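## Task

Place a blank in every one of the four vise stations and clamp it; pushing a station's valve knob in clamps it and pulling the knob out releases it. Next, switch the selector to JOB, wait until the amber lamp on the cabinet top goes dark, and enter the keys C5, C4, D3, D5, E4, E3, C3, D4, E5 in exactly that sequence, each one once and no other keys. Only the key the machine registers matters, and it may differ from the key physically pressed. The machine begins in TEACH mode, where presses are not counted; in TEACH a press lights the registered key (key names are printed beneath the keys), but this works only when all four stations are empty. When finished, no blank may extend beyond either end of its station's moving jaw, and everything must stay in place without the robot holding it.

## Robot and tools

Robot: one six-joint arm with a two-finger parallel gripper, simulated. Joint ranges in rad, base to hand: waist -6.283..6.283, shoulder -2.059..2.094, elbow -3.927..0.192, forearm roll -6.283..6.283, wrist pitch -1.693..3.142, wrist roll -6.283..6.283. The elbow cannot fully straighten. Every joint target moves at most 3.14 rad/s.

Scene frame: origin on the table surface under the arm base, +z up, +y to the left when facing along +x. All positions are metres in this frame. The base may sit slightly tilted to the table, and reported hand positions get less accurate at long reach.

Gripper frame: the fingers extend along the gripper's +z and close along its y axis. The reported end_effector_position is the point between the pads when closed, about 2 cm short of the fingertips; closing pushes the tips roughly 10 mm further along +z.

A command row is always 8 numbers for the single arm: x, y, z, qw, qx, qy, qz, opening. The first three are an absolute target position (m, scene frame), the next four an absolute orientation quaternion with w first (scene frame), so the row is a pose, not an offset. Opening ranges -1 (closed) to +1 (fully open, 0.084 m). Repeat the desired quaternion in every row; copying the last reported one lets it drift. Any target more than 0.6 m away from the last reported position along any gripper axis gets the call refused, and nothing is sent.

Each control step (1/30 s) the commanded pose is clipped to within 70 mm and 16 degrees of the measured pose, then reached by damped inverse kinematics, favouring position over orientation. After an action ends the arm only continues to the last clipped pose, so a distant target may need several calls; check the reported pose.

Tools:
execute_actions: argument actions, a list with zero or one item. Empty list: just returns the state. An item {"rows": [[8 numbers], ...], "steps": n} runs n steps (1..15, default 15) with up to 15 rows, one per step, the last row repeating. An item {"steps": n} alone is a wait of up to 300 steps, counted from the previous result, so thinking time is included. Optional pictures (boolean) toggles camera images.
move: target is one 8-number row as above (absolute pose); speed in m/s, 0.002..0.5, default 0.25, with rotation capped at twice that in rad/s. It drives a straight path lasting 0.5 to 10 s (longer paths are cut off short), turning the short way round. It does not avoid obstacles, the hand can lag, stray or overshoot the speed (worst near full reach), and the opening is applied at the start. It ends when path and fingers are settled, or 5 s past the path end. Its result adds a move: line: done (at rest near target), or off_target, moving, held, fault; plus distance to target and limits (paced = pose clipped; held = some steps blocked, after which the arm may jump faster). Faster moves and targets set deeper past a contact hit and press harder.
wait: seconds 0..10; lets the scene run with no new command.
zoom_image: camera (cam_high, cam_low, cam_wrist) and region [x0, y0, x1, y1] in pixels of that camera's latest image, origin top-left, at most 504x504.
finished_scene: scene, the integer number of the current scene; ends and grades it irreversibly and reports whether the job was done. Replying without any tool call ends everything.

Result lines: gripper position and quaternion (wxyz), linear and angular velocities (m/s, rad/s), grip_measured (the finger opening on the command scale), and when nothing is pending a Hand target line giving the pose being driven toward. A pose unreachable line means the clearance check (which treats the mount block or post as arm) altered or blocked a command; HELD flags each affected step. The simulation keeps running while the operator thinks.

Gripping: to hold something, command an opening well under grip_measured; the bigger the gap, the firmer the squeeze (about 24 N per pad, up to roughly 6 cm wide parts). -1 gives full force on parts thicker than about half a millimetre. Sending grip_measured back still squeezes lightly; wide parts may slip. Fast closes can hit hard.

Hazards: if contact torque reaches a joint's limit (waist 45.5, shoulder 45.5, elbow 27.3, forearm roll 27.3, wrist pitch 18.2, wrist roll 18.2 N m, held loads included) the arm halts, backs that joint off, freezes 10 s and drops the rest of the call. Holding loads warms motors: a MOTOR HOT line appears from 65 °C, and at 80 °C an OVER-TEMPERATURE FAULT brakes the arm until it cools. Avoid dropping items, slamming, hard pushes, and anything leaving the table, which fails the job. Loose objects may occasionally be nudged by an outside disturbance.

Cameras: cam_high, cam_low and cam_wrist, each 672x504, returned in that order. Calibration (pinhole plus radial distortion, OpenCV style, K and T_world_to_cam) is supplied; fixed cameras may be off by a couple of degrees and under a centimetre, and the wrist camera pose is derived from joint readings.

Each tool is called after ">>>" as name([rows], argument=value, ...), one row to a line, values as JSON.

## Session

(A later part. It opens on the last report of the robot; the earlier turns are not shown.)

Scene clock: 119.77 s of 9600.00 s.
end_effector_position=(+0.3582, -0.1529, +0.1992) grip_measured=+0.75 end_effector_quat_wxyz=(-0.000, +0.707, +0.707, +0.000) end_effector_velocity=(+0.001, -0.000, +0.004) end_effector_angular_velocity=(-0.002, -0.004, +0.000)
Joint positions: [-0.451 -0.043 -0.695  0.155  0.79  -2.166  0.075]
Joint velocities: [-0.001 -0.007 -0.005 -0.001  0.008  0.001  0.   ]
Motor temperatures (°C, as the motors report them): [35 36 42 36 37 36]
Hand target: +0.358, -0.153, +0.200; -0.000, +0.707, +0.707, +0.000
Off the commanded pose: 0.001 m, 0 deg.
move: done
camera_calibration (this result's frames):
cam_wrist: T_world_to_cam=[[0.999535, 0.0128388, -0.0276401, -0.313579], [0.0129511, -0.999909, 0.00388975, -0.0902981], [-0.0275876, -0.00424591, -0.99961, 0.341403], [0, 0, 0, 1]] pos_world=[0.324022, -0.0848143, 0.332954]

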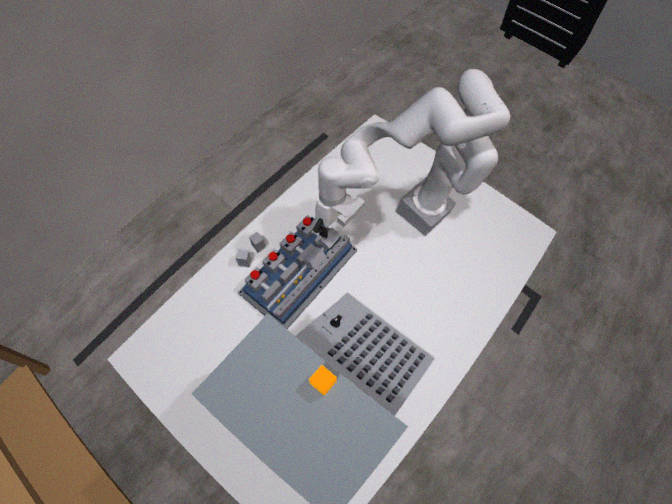

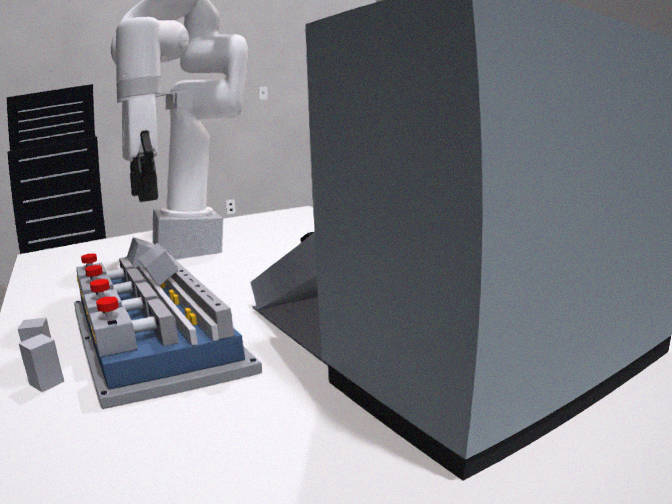

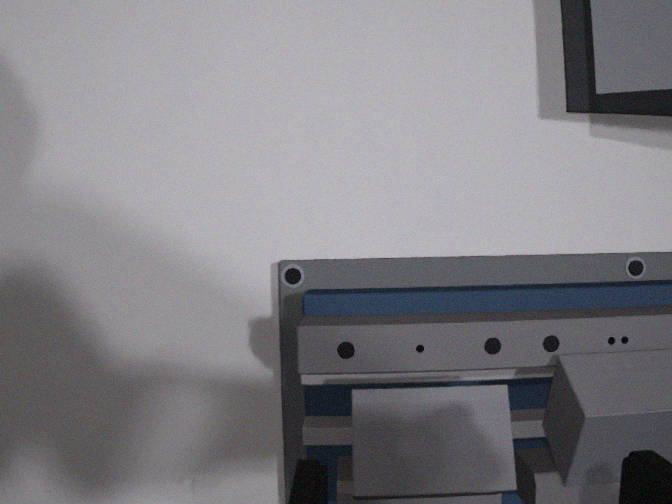

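>>> zoom_image(camera="cam_low", region=[70,225,250,360])

Region (70, 225, 250, 360) of cam_low's 672x504 image, scaled by 2.800, with more detail than that image has; it fills the top 378 rows of this view, and the rest is white.

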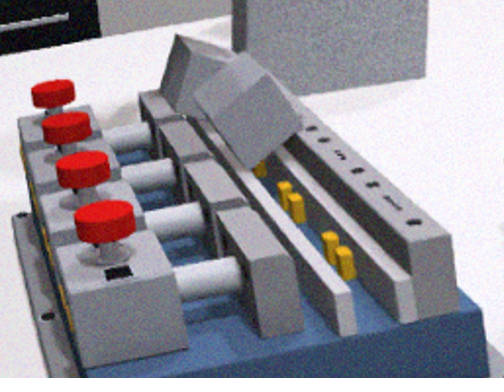

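>>> move(target=[0.358,-0.156,0.097,0,0.707,0.707,0,0.75], speed=0.1)

>>> execute_actions([
  {"rows":[[0.358,-0.156,0.097,0,0.707,0.707,0,-0.2]],"steps":15},
], pictures=false)

>>> move(target=[0.358,-0.158,0.106,-0.123,0.696,0.696,0.123,-0.2], speed=0.05)

>>> zoom_image(camera="cam_low", region=[70,195,250,330])

Scene clock: 129.43 s of 9600.00 s.
end_effector_position=(+0.3578, -0.1561, +0.0977) grip_measured=+0.75 end_effector_quat_wxyz=(+0.000, +0.707, +0.707, -0.000) end_effector_velocity=(-0.001, +0.000, -0.003) end_effector_angular_velocity=(+0.002, +0.002, +0.000)
Joint positions: [-0.41   0.224 -0.646  0.243  0.473 -2.232  0.075]
Joint velocities: [ 0.001  0.01   0.     0.005 -0.007 -0.005 -0.   ]
Motor temperatures (°C, as the motors report them): [35 36 42 36 37 36]
Hand target: +0.358, -0.156, +0.097; +0.000, +0.707, +0.707, -0.000
Off the commanded pose: 0.001 m, 0 deg.
After step 90, 5.17 s passed at rest.
move: done
camera_calibration (this result's frames):
cam_wrist: T_world_to_cam=[[0.999558, 0.0123393, -0.0270563, -0.316145], [0.012498, -0.999906, 0.00570419, -0.0930902], [-0.0269834, -0.00603982, -0.999618, 0.239417], [0, 0, 0, 1]] pos_world=[0.323629, -0.0877343, 0.231303]

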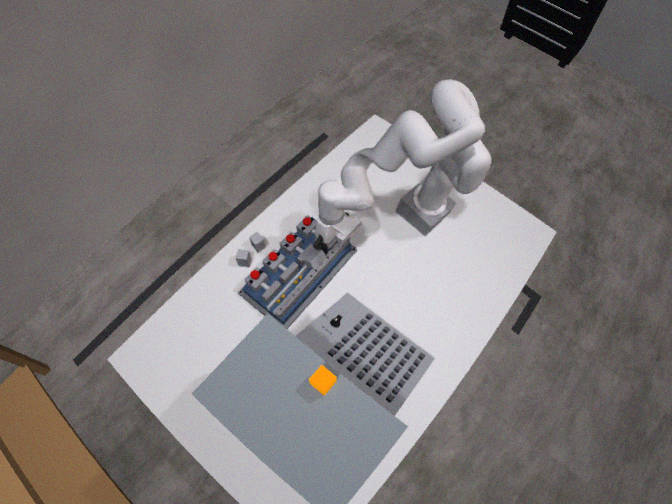

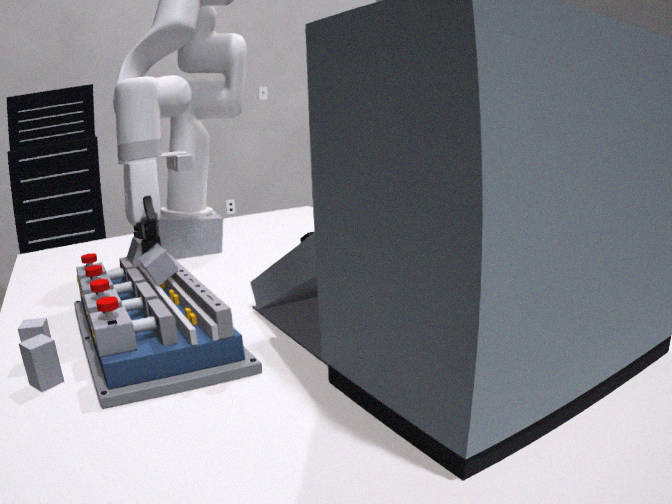

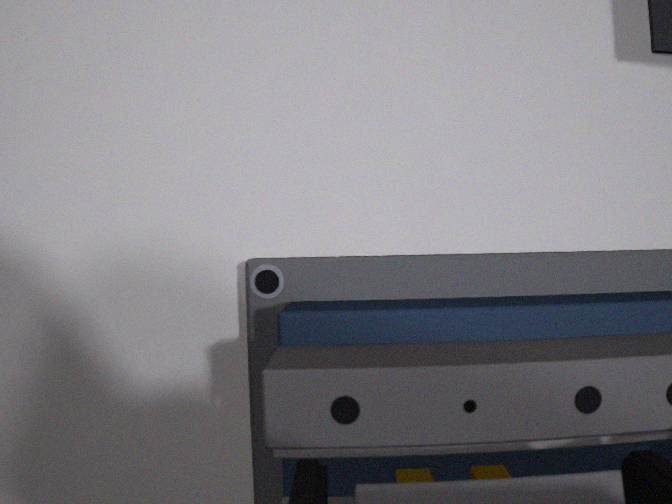

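Scene clock: 129.93 s of 9600.00 s.
end_effector_position=(+0.3582, -0.1560, +0.0973) grip_measured=+0.38 end_effector_quat_wxyz=(+0.000, +0.707, +0.707, +0.000) end_effector_velocity=(-0.000, +0.000, -0.000) end_effector_angular_velocity=(+0.001, +0.001, +0.000)
Joint positions: [-0.41   0.226 -0.647  0.245  0.473 -2.234  0.06 ]
Joint velocities: [ 0.     0.001 -0.     0.     0.001 -0.     0.   ]
Motor temperatures (°C, as the motors report them): [35 36 42 36 37 36]
Hand target: +0.358, -0.156, +0.097; -0.000, +0.707, +0.707, -0.000
Off the commanded pose: 0.000 m, 0 deg.
Steps of this call (steps 1 to 15: all 15 steps of this action). Readings (end_effector_position):
1: (+0.3578, -0.1561, +0.0976)
2: (+0.3579, -0.1561, +0.0975)
4: (+0.3581, -0.1560, +0.0975)
8: (+0.3582, -0.1560, +0.0974)
15: the state above

Scene clock: 133.93 s of 9600.00 s.
end_effector_position=(+0.3581, -0.1579, +0.1059) grip_measured=+0.37 end_effector_quat_wxyz=(-0.123, +0.697, +0.696, +0.122) end_effector_velocity=(+0.000, -0.001, +0.000) end_effector_angular_velocity=(+0.009, -0.002, +0.001)
Joint positions: [-0.567  0.338 -0.854  0.522  0.856 -2.584  0.06 ]
Joint velocities: [-0.005  0.006 -0.008  0.004  0.011 -0.008 -0.   ]
Motor temperatures (°C, as the motors report them): [35 36 42 36 37 36]
Hand target: +0.358, -0.158, +0.106; -0.123, +0.696, +0.696, +0.123
Off the commanded pose: 0.000 m, 0 deg.
move: done
camera_calibration (this result's frames):
cam_wrist: T_world_to_cam=[[0.999531, 0.0209415, -0.0223657, -0.315286], [0.0121742, -0.941317, -0.337303, -0.0492325], [-0.0281169, 0.336873, -0.94113, 0.295937], [0, 0, 0, 1]] pos_world=[0.324058, -0.139434, 0.254857]

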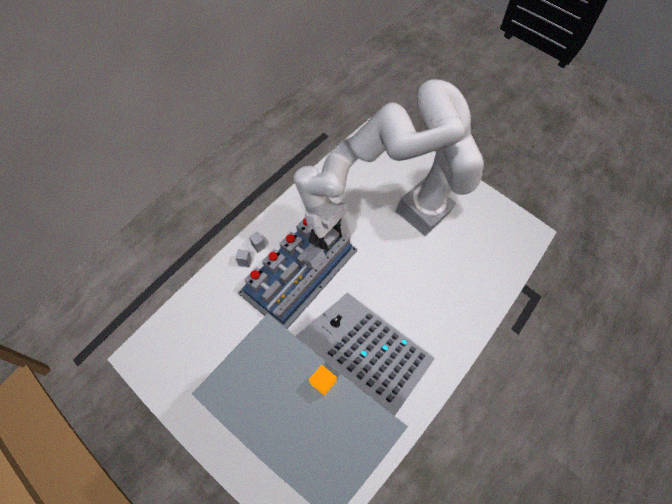

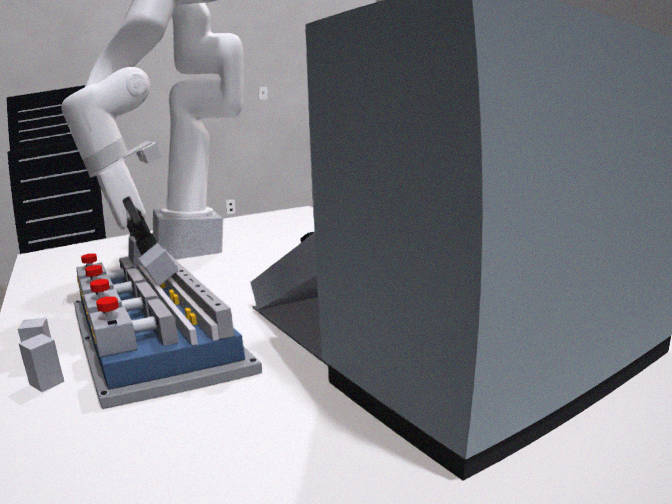

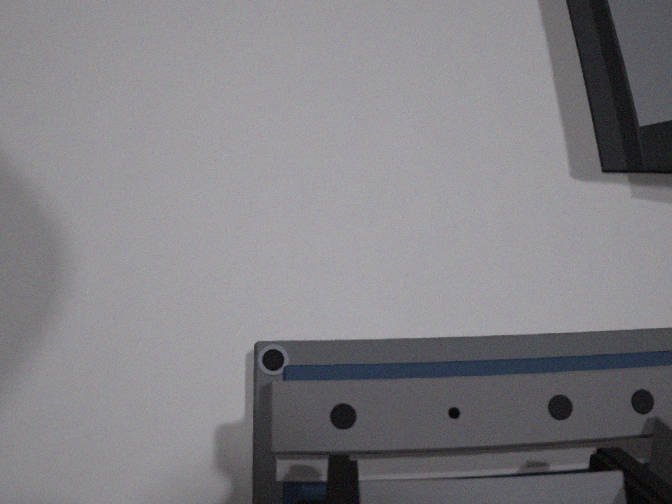

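Region (70, 195, 250, 330) of cam_low's 672x504 image, scaled by 2.800, with more detail than that image has; it fills the top 378 rows of this view, and the rest is white.

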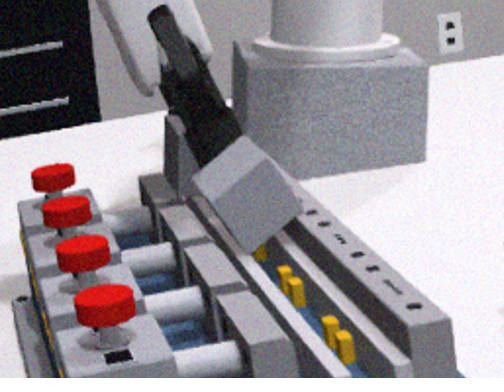

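>>> move(target=[0.358,-0.158,0.097,-0.123,0.696,0.696,0.123,-0.2], speed=0.02)

>>> move(target=[0.358,-0.146,0.097,-0.123,0.696,0.696,0.123,-0.2], speed=0.01)

Scene clock: 136.10 s of 9600.00 s.
end_effector_position=(+0.3577, -0.1574, +0.0970) grip_measured=+0.38 end_effector_quat_wxyz=(-0.124, +0.696, +0.696, +0.123) end_effector_velocity=(-0.000, -0.002, -0.001) end_effector_angular_velocity=(-0.002, -0.001, -0.003)
Joint positions: [-0.563  0.36  -0.855  0.535  0.838 -2.598  0.06 ]
Joint velocities: [-0.002  0.004 -0.001  0.001 -0.006 -0.002  0.   ]
Motor temperatures (°C, as the motors report them): [35 36 42 36 37 36]
Hand target: +0.358, -0.158, +0.097; -0.123, +0.696, +0.696, +0.123
Off the commanded pose: 0.001 m, 0 deg.
move: done
camera_calibration (this result's frames):
cam_wrist: T_world_to_cam=[[0.999512, 0.0218653, -0.0222952, -0.314963], [0.0130084, -0.940595, -0.339282, -0.0517898], [-0.0283892, 0.338826, -0.940421, 0.287773], [0, 0, 0, 1]] pos_world=[0.323653, -0.139332, 0.246034]

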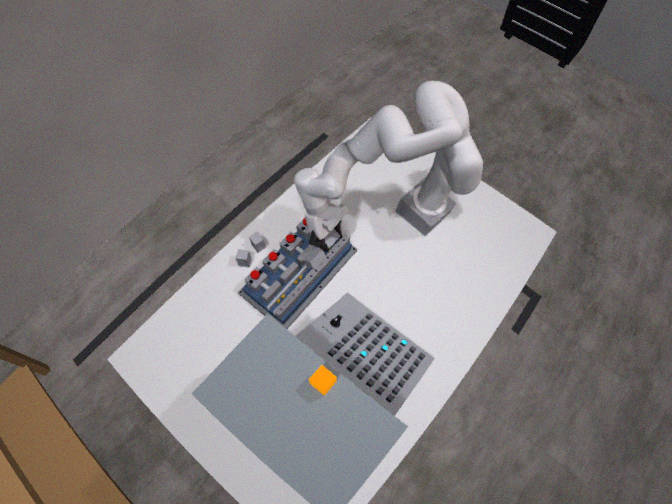

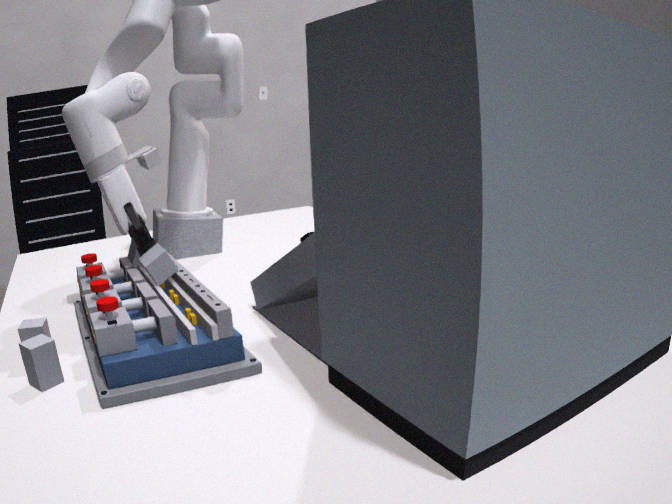

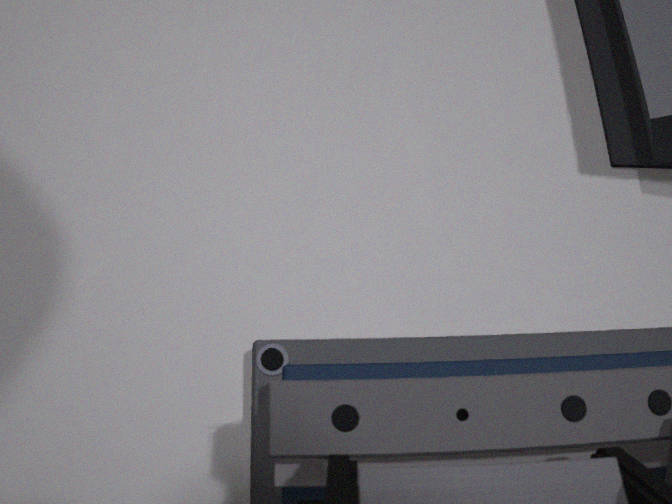

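Scene clock: 137.47 s of 9600.00 s.
end_effector_position=(+0.3592, -0.1474, +0.0981) grip_measured=+0.38 end_effector_quat_wxyz=(-0.121, +0.696, +0.697, +0.123) end_effector_velocity=(-0.000, +0.002, -0.000) end_effector_angular_velocity=(+0.001, +0.001, -0.000)
Joint positions: [-0.539  0.34  -0.831  0.551  0.824 -2.59   0.06 ]
Joint velocities: [ 0.004 -0.002  0.004  0.003 -0.002  0.001  0.   ]
Motor temperatures (°C, as the motors report them): [35 36 42 36 37 36]
Hand target: +0.358, -0.146, +0.097; -0.123, +0.696, +0.696, +0.123
Off the commanded pose: 0.002 m, 0 deg.
move: done
camera_calibration (this result's frames):
cam_wrist: T_world_to_cam=[[0.999622, 0.0208027, -0.0180009, -0.317318], [0.0135631, -0.941975, -0.335409, -0.0428145], [-0.0239338, 0.335038, -0.941901, 0.283471], [0, 0, 0, 1]] pos_world=[0.324563, -0.128703, 0.246929]

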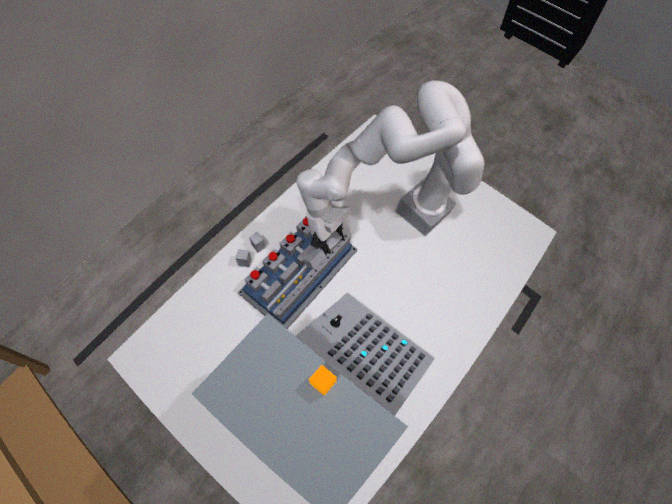

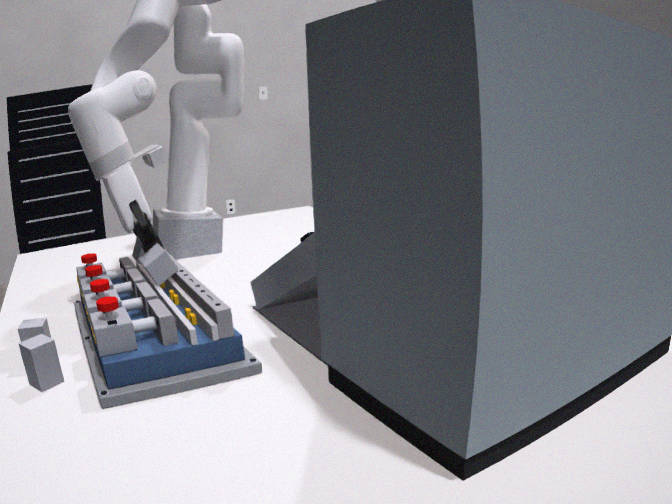

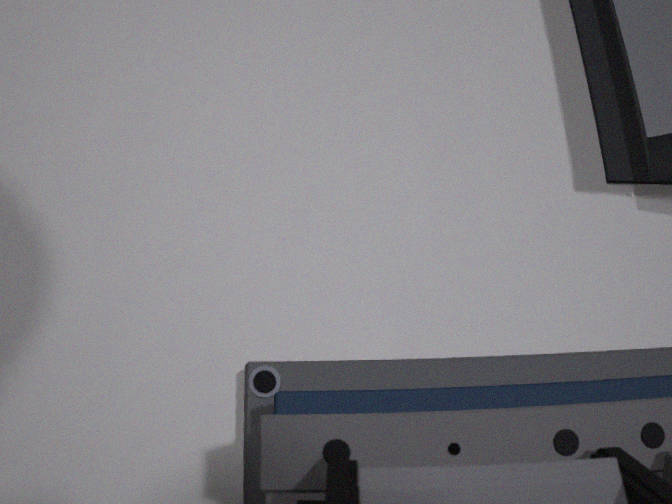

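>>> execute_actions([
  {"rows":[[0.358,-0.149,0.095,-0.123,0.696,0.696,0.123,-0.2],[0.358,-0.149,0.094,-0.123,0.696,0.696,0.123,-0.2],[0.358,-0.149,0.093,-0.123,0.696,0.696,0.123,-0.2],[0.358,-0.149,0.092,-0.123,0.696,0.696,0.123,-0.2],[0.358,-0.149,0.092,-0.123,0.696,0.696,0.123,-0.2],[0.358,-0.149,0.092,-0.123,0.696,0.696,0.123,-0.2],[0.358,-0.149,0.092,-0.123,0.696,0.696,0.123,-0.2],[0.358,-0.149,0.092,-0.123,0.696,0.696,0.123,0.75]],"steps":15},
], pictures=false)

>>> move(target=[0.358,-0.153,0.2,0,0.707,0.707,0,0.75], speed=0.12)

>>> zoom_image(camera="cam_low", region=[70,225,250,360])

Scene clock: 140.03 s of 9600.00 s.
end_effector_position=(+0.3599, -0.1487, +0.0933) grip_measured=+0.75 end_effector_quat_wxyz=(-0.122, +0.696, +0.697, +0.124) end_effector_velocity=(-0.002, -0.004, -0.002) end_effector_angular_velocity=(+0.001, +0.004, -0.002)
Joint positions: [-0.539  0.357 -0.838  0.556  0.817 -2.599  0.075]
Joint velocities: [-0.009  0.007 -0.004 -0.006  0.002 -0.003  0.   ]
Motor temperatures (°C, as the motors report them): [35 36 41 36 37 36]
Hand target: +0.358, -0.149, +0.092; -0.123, +0.696, +0.696, +0.123
Off the commanded pose: 0.002 m, 0 deg.
Steps of this call (steps 1 to 62: nothing new was sent; steps 63 to 77: all 15 steps of this action). Readings (end_effector_position):
63: (+0.3591, -0.1467, +0.0977)
64: (+0.3591, -0.1469, +0.0975)
66: (+0.3593, -0.1474, +0.0969)
70: (+0.3604, -0.1484, +0.0966)
77: the state above

Scene clock: 142.13 s of 9600.00 s.
end_effector_position=(+0.3580, -0.1531, +0.1993) grip_measured=+0.75 end_effector_quat_wxyz=(-0.000, +0.707, +0.707, +0.001) end_effector_velocity=(+0.001, -0.000, +0.003) end_effector_angular_velocity=(-0.010, -0.001, -0.000)
Joint positions: [-0.452 -0.044 -0.694  0.156  0.789 -2.168  0.075]
Joint velocities: [ 0.003 -0.008 -0.    -0.012  0.002  0.012 -0.   ]
Motor temperatures (°C, as the motors report them): [35 36 42 36 37 36]
Hand target: +0.358, -0.153, +0.200; +0.000, +0.707, +0.707, +0.001
Off the commanded pose: 0.001 m, 0 deg.
move: done
camera_calibration (this result's frames):
cam_wrist: T_world_to_cam=[[0.999569, 0.0128324, -0.0264026, -0.313719], [0.0129205, -0.999912, 0.00317036, -0.0903106], [-0.0263596, -0.00351013, -0.999646, 0.341185], [0, 0, 0, 1]] pos_world=[0.323745, -0.0850792, 0.333068]

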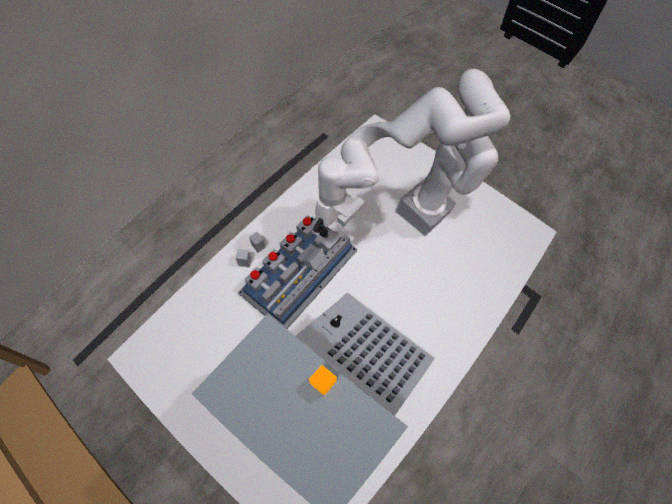

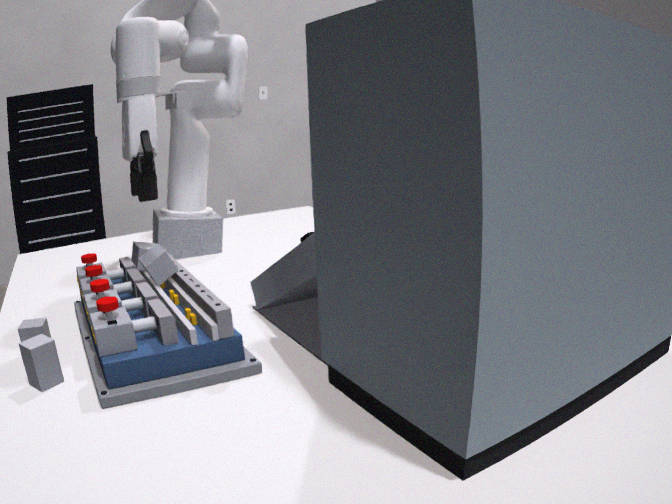

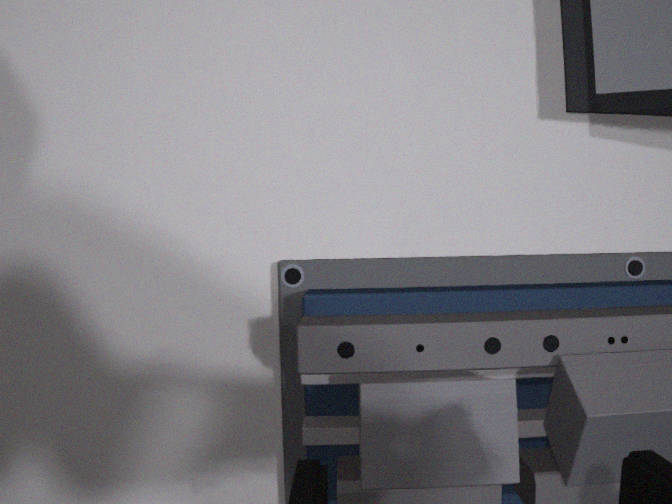

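Region (70, 225, 250, 360) of cam_low's 672x504 image, scaled by 2.800, with more detail than that image has; it fills the top 378 rows of this view, and the rest is white.

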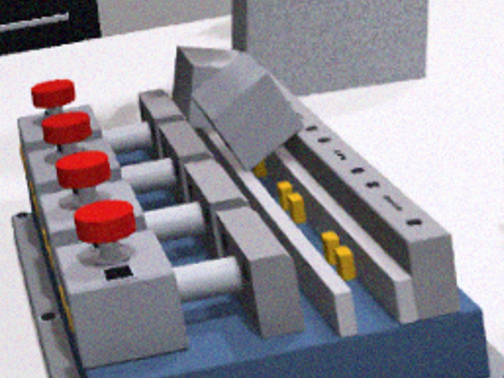

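>>> move(target=[0.357,-0.152,0.092,0,0.707,0.707,0,0.75], speed=0.1)

>>> execute_actions([
  {"rows":[[0.357,-0.152,0.092,0,0.707,0.707,0,0.2],[0.357,-0.152,0.092,0,0.707,0.707,0,0.2],[0.357,-0.152,0.092,0,0.707,0.707,0,0.2],[0.357,-0.152,0.092,0,0.707,0.707,0,0.2],[0.357,-0.152,0.092,0,0.707,0.707,0,0.2],[0.357,-0.152,0.092,0,0.707,0.707,0,0.2],[0.356,-0.152,0.092,0,0.707,0.707,0,0.2],[0.355,-0.152,0.092,0,0.707,0.707,0,0.2],[0.354,-0.152,0.092,0,0.707,0.707,0,0.2],[0.354,-0.152,0.092,0,0.707,0.707,0,0.2],[0.354,-0.152,0.092,0,0.707,0.707,0,0.2],[0.354,-0.152,0.092,0,0.707,0.707,0,0.2],[0.354,-0.152,0.092,0,0.707,0.707,0,0.7]],"steps":15},
], pictures=false)

>>> move(target=[0.356,-0.175,0.2,0,0.707,0.707,0,0.75], speed=0.12)

Scene clock: 147.57 s of 9600.00 s.
end_effector_position=(+0.3580, -0.1532, +0.0936) grip_measured=+0.75 end_effector_quat_wxyz=(+0.002, +0.707, +0.707, +0.000) end_effector_velocity=(-0.000, +0.001, -0.003) end_effector_angular_velocity=(+0.002, +0.002, +0.000)
Joint positions: [-0.4    0.232 -0.638  0.253  0.453 -2.232  0.075]
Joint velocities: [ 0.003  0.007  0.     0.005 -0.004 -0.003  0.   ]
Motor temperatures (°C, as the motors report them): [35 36 42 36 37 36]
Hand target: +0.357, -0.152, +0.092; +0.000, +0.707, +0.707, -0.000
Off the commanded pose: 0.002 m, 0 deg.
After step 90, 0.87 s passed at rest.
move: done
camera_calibration (this result's frames):
cam_wrist: T_world_to_cam=[[0.999647, 0.0121881, -0.0236242, -0.316824], [0.0123811, -0.999891, 0.00804192, -0.0903762], [-0.0235237, -0.00833157, -0.999689, 0.233714], [0, 0, 0, 1]] pos_world=[0.323329, -0.0845577, 0.226884]

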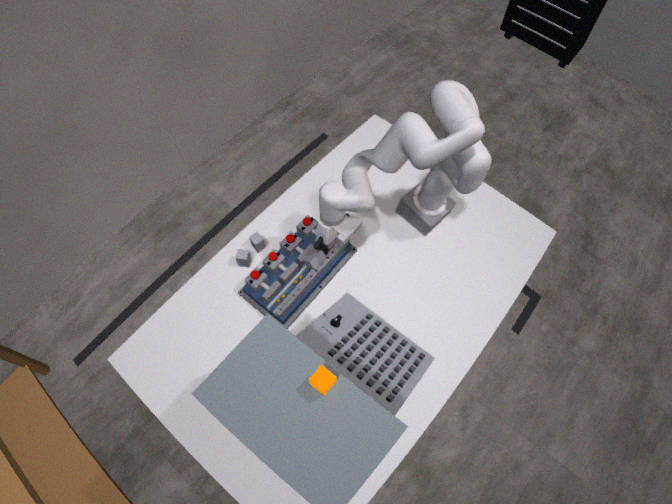

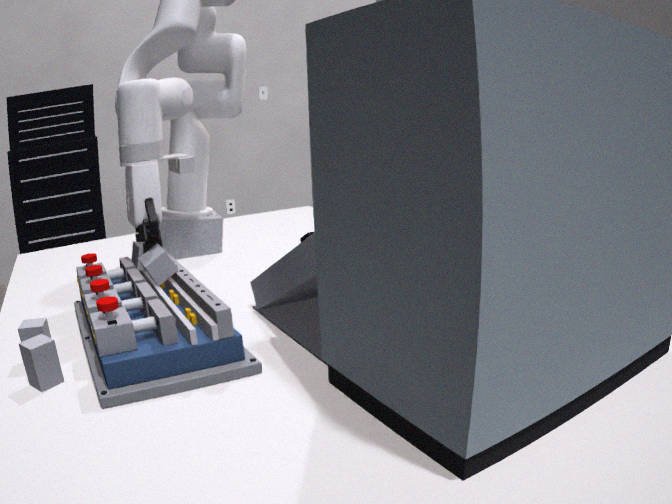

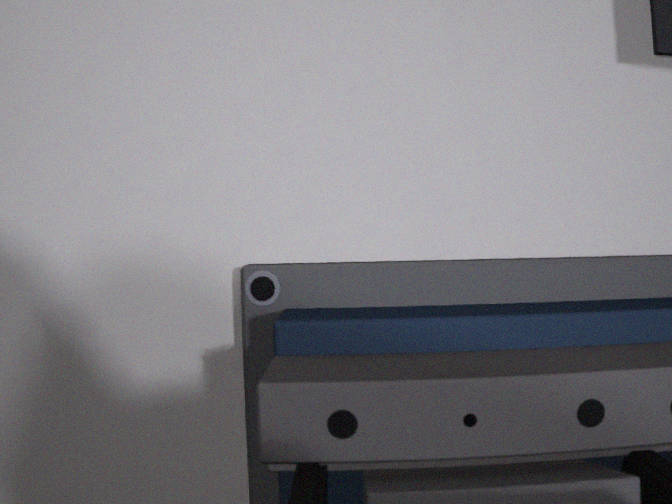

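Scene clock: 148.07 s of 9600.00 s.
end_effector_position=(+0.3548, -0.1528, +0.0922) grip_measured=+0.67 end_effector_quat_wxyz=(+0.001, +0.707, +0.707, +0.000) end_effector_velocity=(-0.025, -0.000, -0.015) end_effector_angular_velocity=(+0.017, +0.041, -0.016)
Joint positions: [-0.402  0.23  -0.629  0.257  0.45  -2.237  0.072]
Joint velocities: [-0.022  0.012  0.038 -0.003 -0.004 -0.009  0.074]
Motor temperatures (°C, as the motors report them): [35 36 42 36 37 36]
Hand target: +0.354, -0.152, +0.092; +0.000, +0.707, +0.707, -0.000
Off the commanded pose: 0.001 m, 0 deg.
Steps of this call (steps 1 to 15: all 15 steps of this action). Readings (end_effector_position):
1: (+0.3578, -0.1531, +0.0934)
2: (+0.3574, -0.1531, +0.0930)
4: (+0.3594, -0.1532, +0.0939)
8: (+0.3591, -0.1531, +0.0938)
15: the state above

Scene clock: 149.70 s of 9600.00 s.
end_effector_position=(+0.3561, -0.1748, +0.1992) grip_measured=+0.75 end_effector_quat_wxyz=(-0.000, +0.707, +0.707, +0.000) end_effector_velocity=(+0.001, -0.001, +0.004) end_effector_angular_velocity=(-0.002, -0.003, -0.000)
Joint positions: [-0.501 -0.01  -0.726  0.151  0.793 -2.213  0.075]
Joint velocities: [-0.002 -0.006 -0.007 -0.001  0.009  0.    -0.   ]
Motor temperatures (°C, as the motors report them): [35 36 42 36 37 36]
Hand target: +0.356, -0.175, +0.200; -0.000, +0.707, +0.707, +0.000
Off the commanded pose: 0.001 m, 0 deg.
move: done
camera_calibration (this result's frames):
cam_wrist: T_world_to_cam=[[0.999539, 0.0129098, -0.0274767, -0.311309], [0.013018, -0.999908, 0.00376544, -0.11213], [-0.0274256, -0.0041214, -0.999615, 0.341189], [0, 0, 0, 1]] pos_world=[0.321983, -0.106695, 0.332926]

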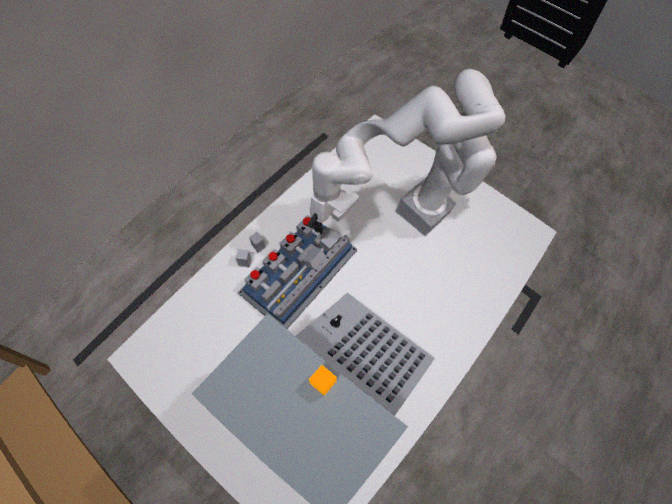

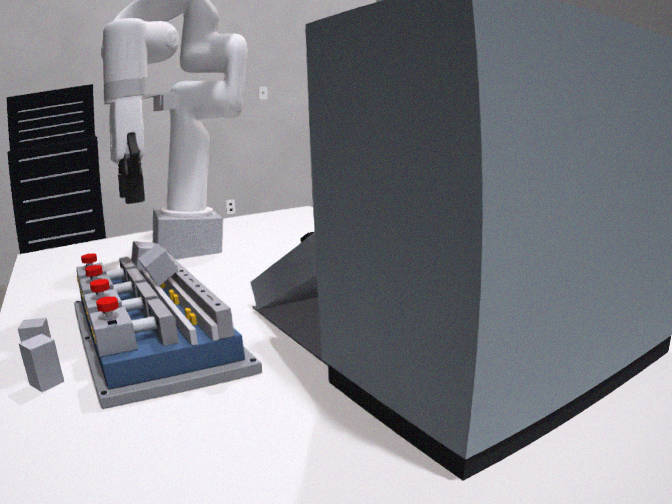

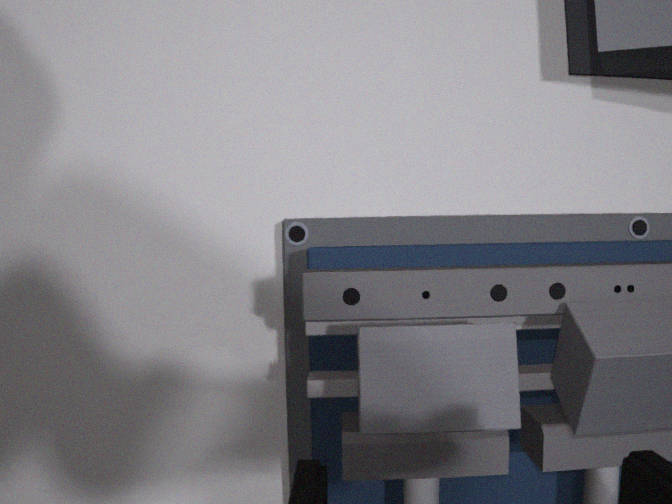

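>>> move(target=[0.447,-0.177,0.146,-0.183,0.683,0.683,0.183,0.75], speed=0.12)

>>> zoom_image(camera="cam_low", region=[70,195,250,330])

Scene clock: 155.30 s of 9600.00 s.
end_effector_position=(+0.4470, -0.1772, +0.1464) grip_measured=+0.75 end_effector_quat_wxyz=(-0.183, +0.683, +0.683, +0.182) end_effector_velocity=(+0.002, +0.000, -0.001) end_effector_angular_velocity=(+0.013, +0.002, +0.001)
Joint positions: [-0.587  0.569 -1.326  0.552  1.213 -2.511  0.075]
Joint velocities: [-0.002  0.014 -0.018  0.004  0.015 -0.001 -0.   ]
Motor temperatures (°C, as the motors report them): [35 36 42 36 37 36]
Hand target: +0.447, -0.177, +0.146; -0.183, +0.683, +0.683, +0.183
Off the commanded pose: 0.000 m, 0 deg.
After step 90, 0.03 s passed at rest.
move: done
camera_calibration (this result's frames):
cam_wrist: T_world_to_cam=[[0.999535, 0.0244785, -0.0181985, -0.402868], [0.0122842, -0.869155, -0.494387, -0.019148], [-0.0279192, 0.493933, -0.869052, 0.360253], [0, 0, 0, 1]] pos_world=[0.412974, -0.184722, 0.296281]

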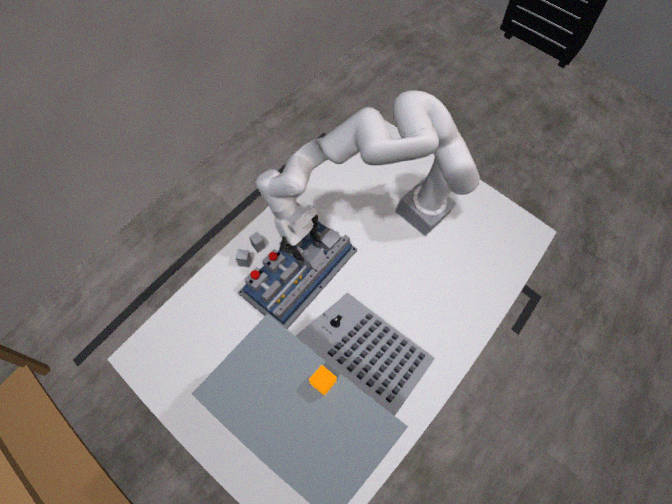

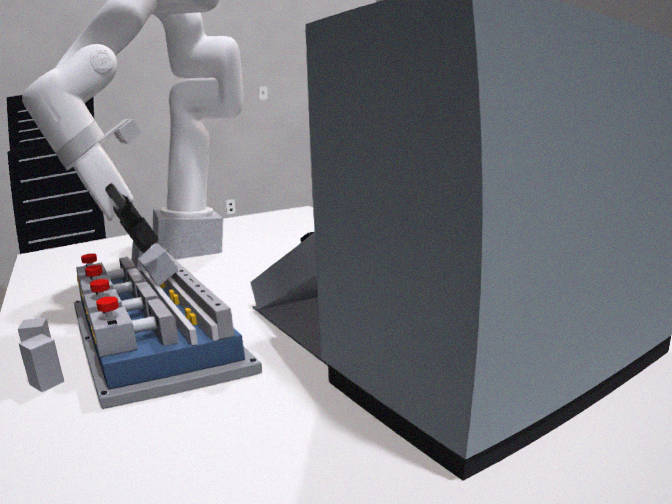

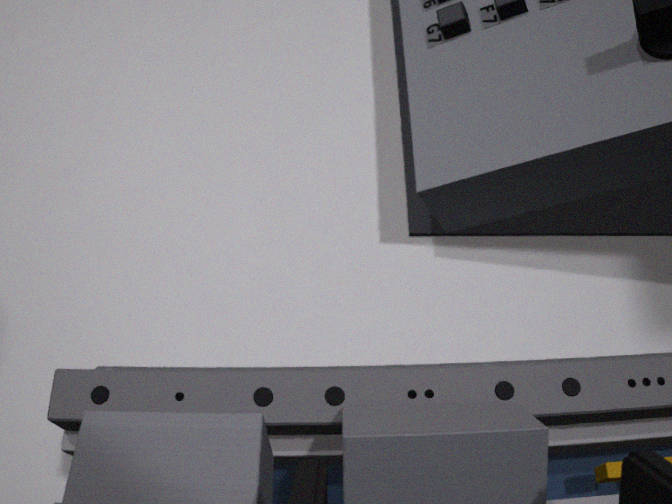

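Region (70, 195, 250, 330) of cam_low's 672x504 image, scaled by 2.800, with more detail than that image has; it fills the top 378 rows of this view, and the rest is white.

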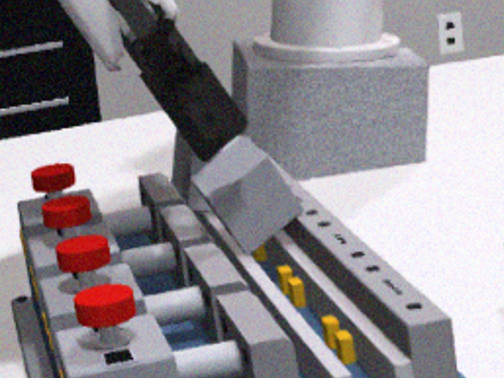

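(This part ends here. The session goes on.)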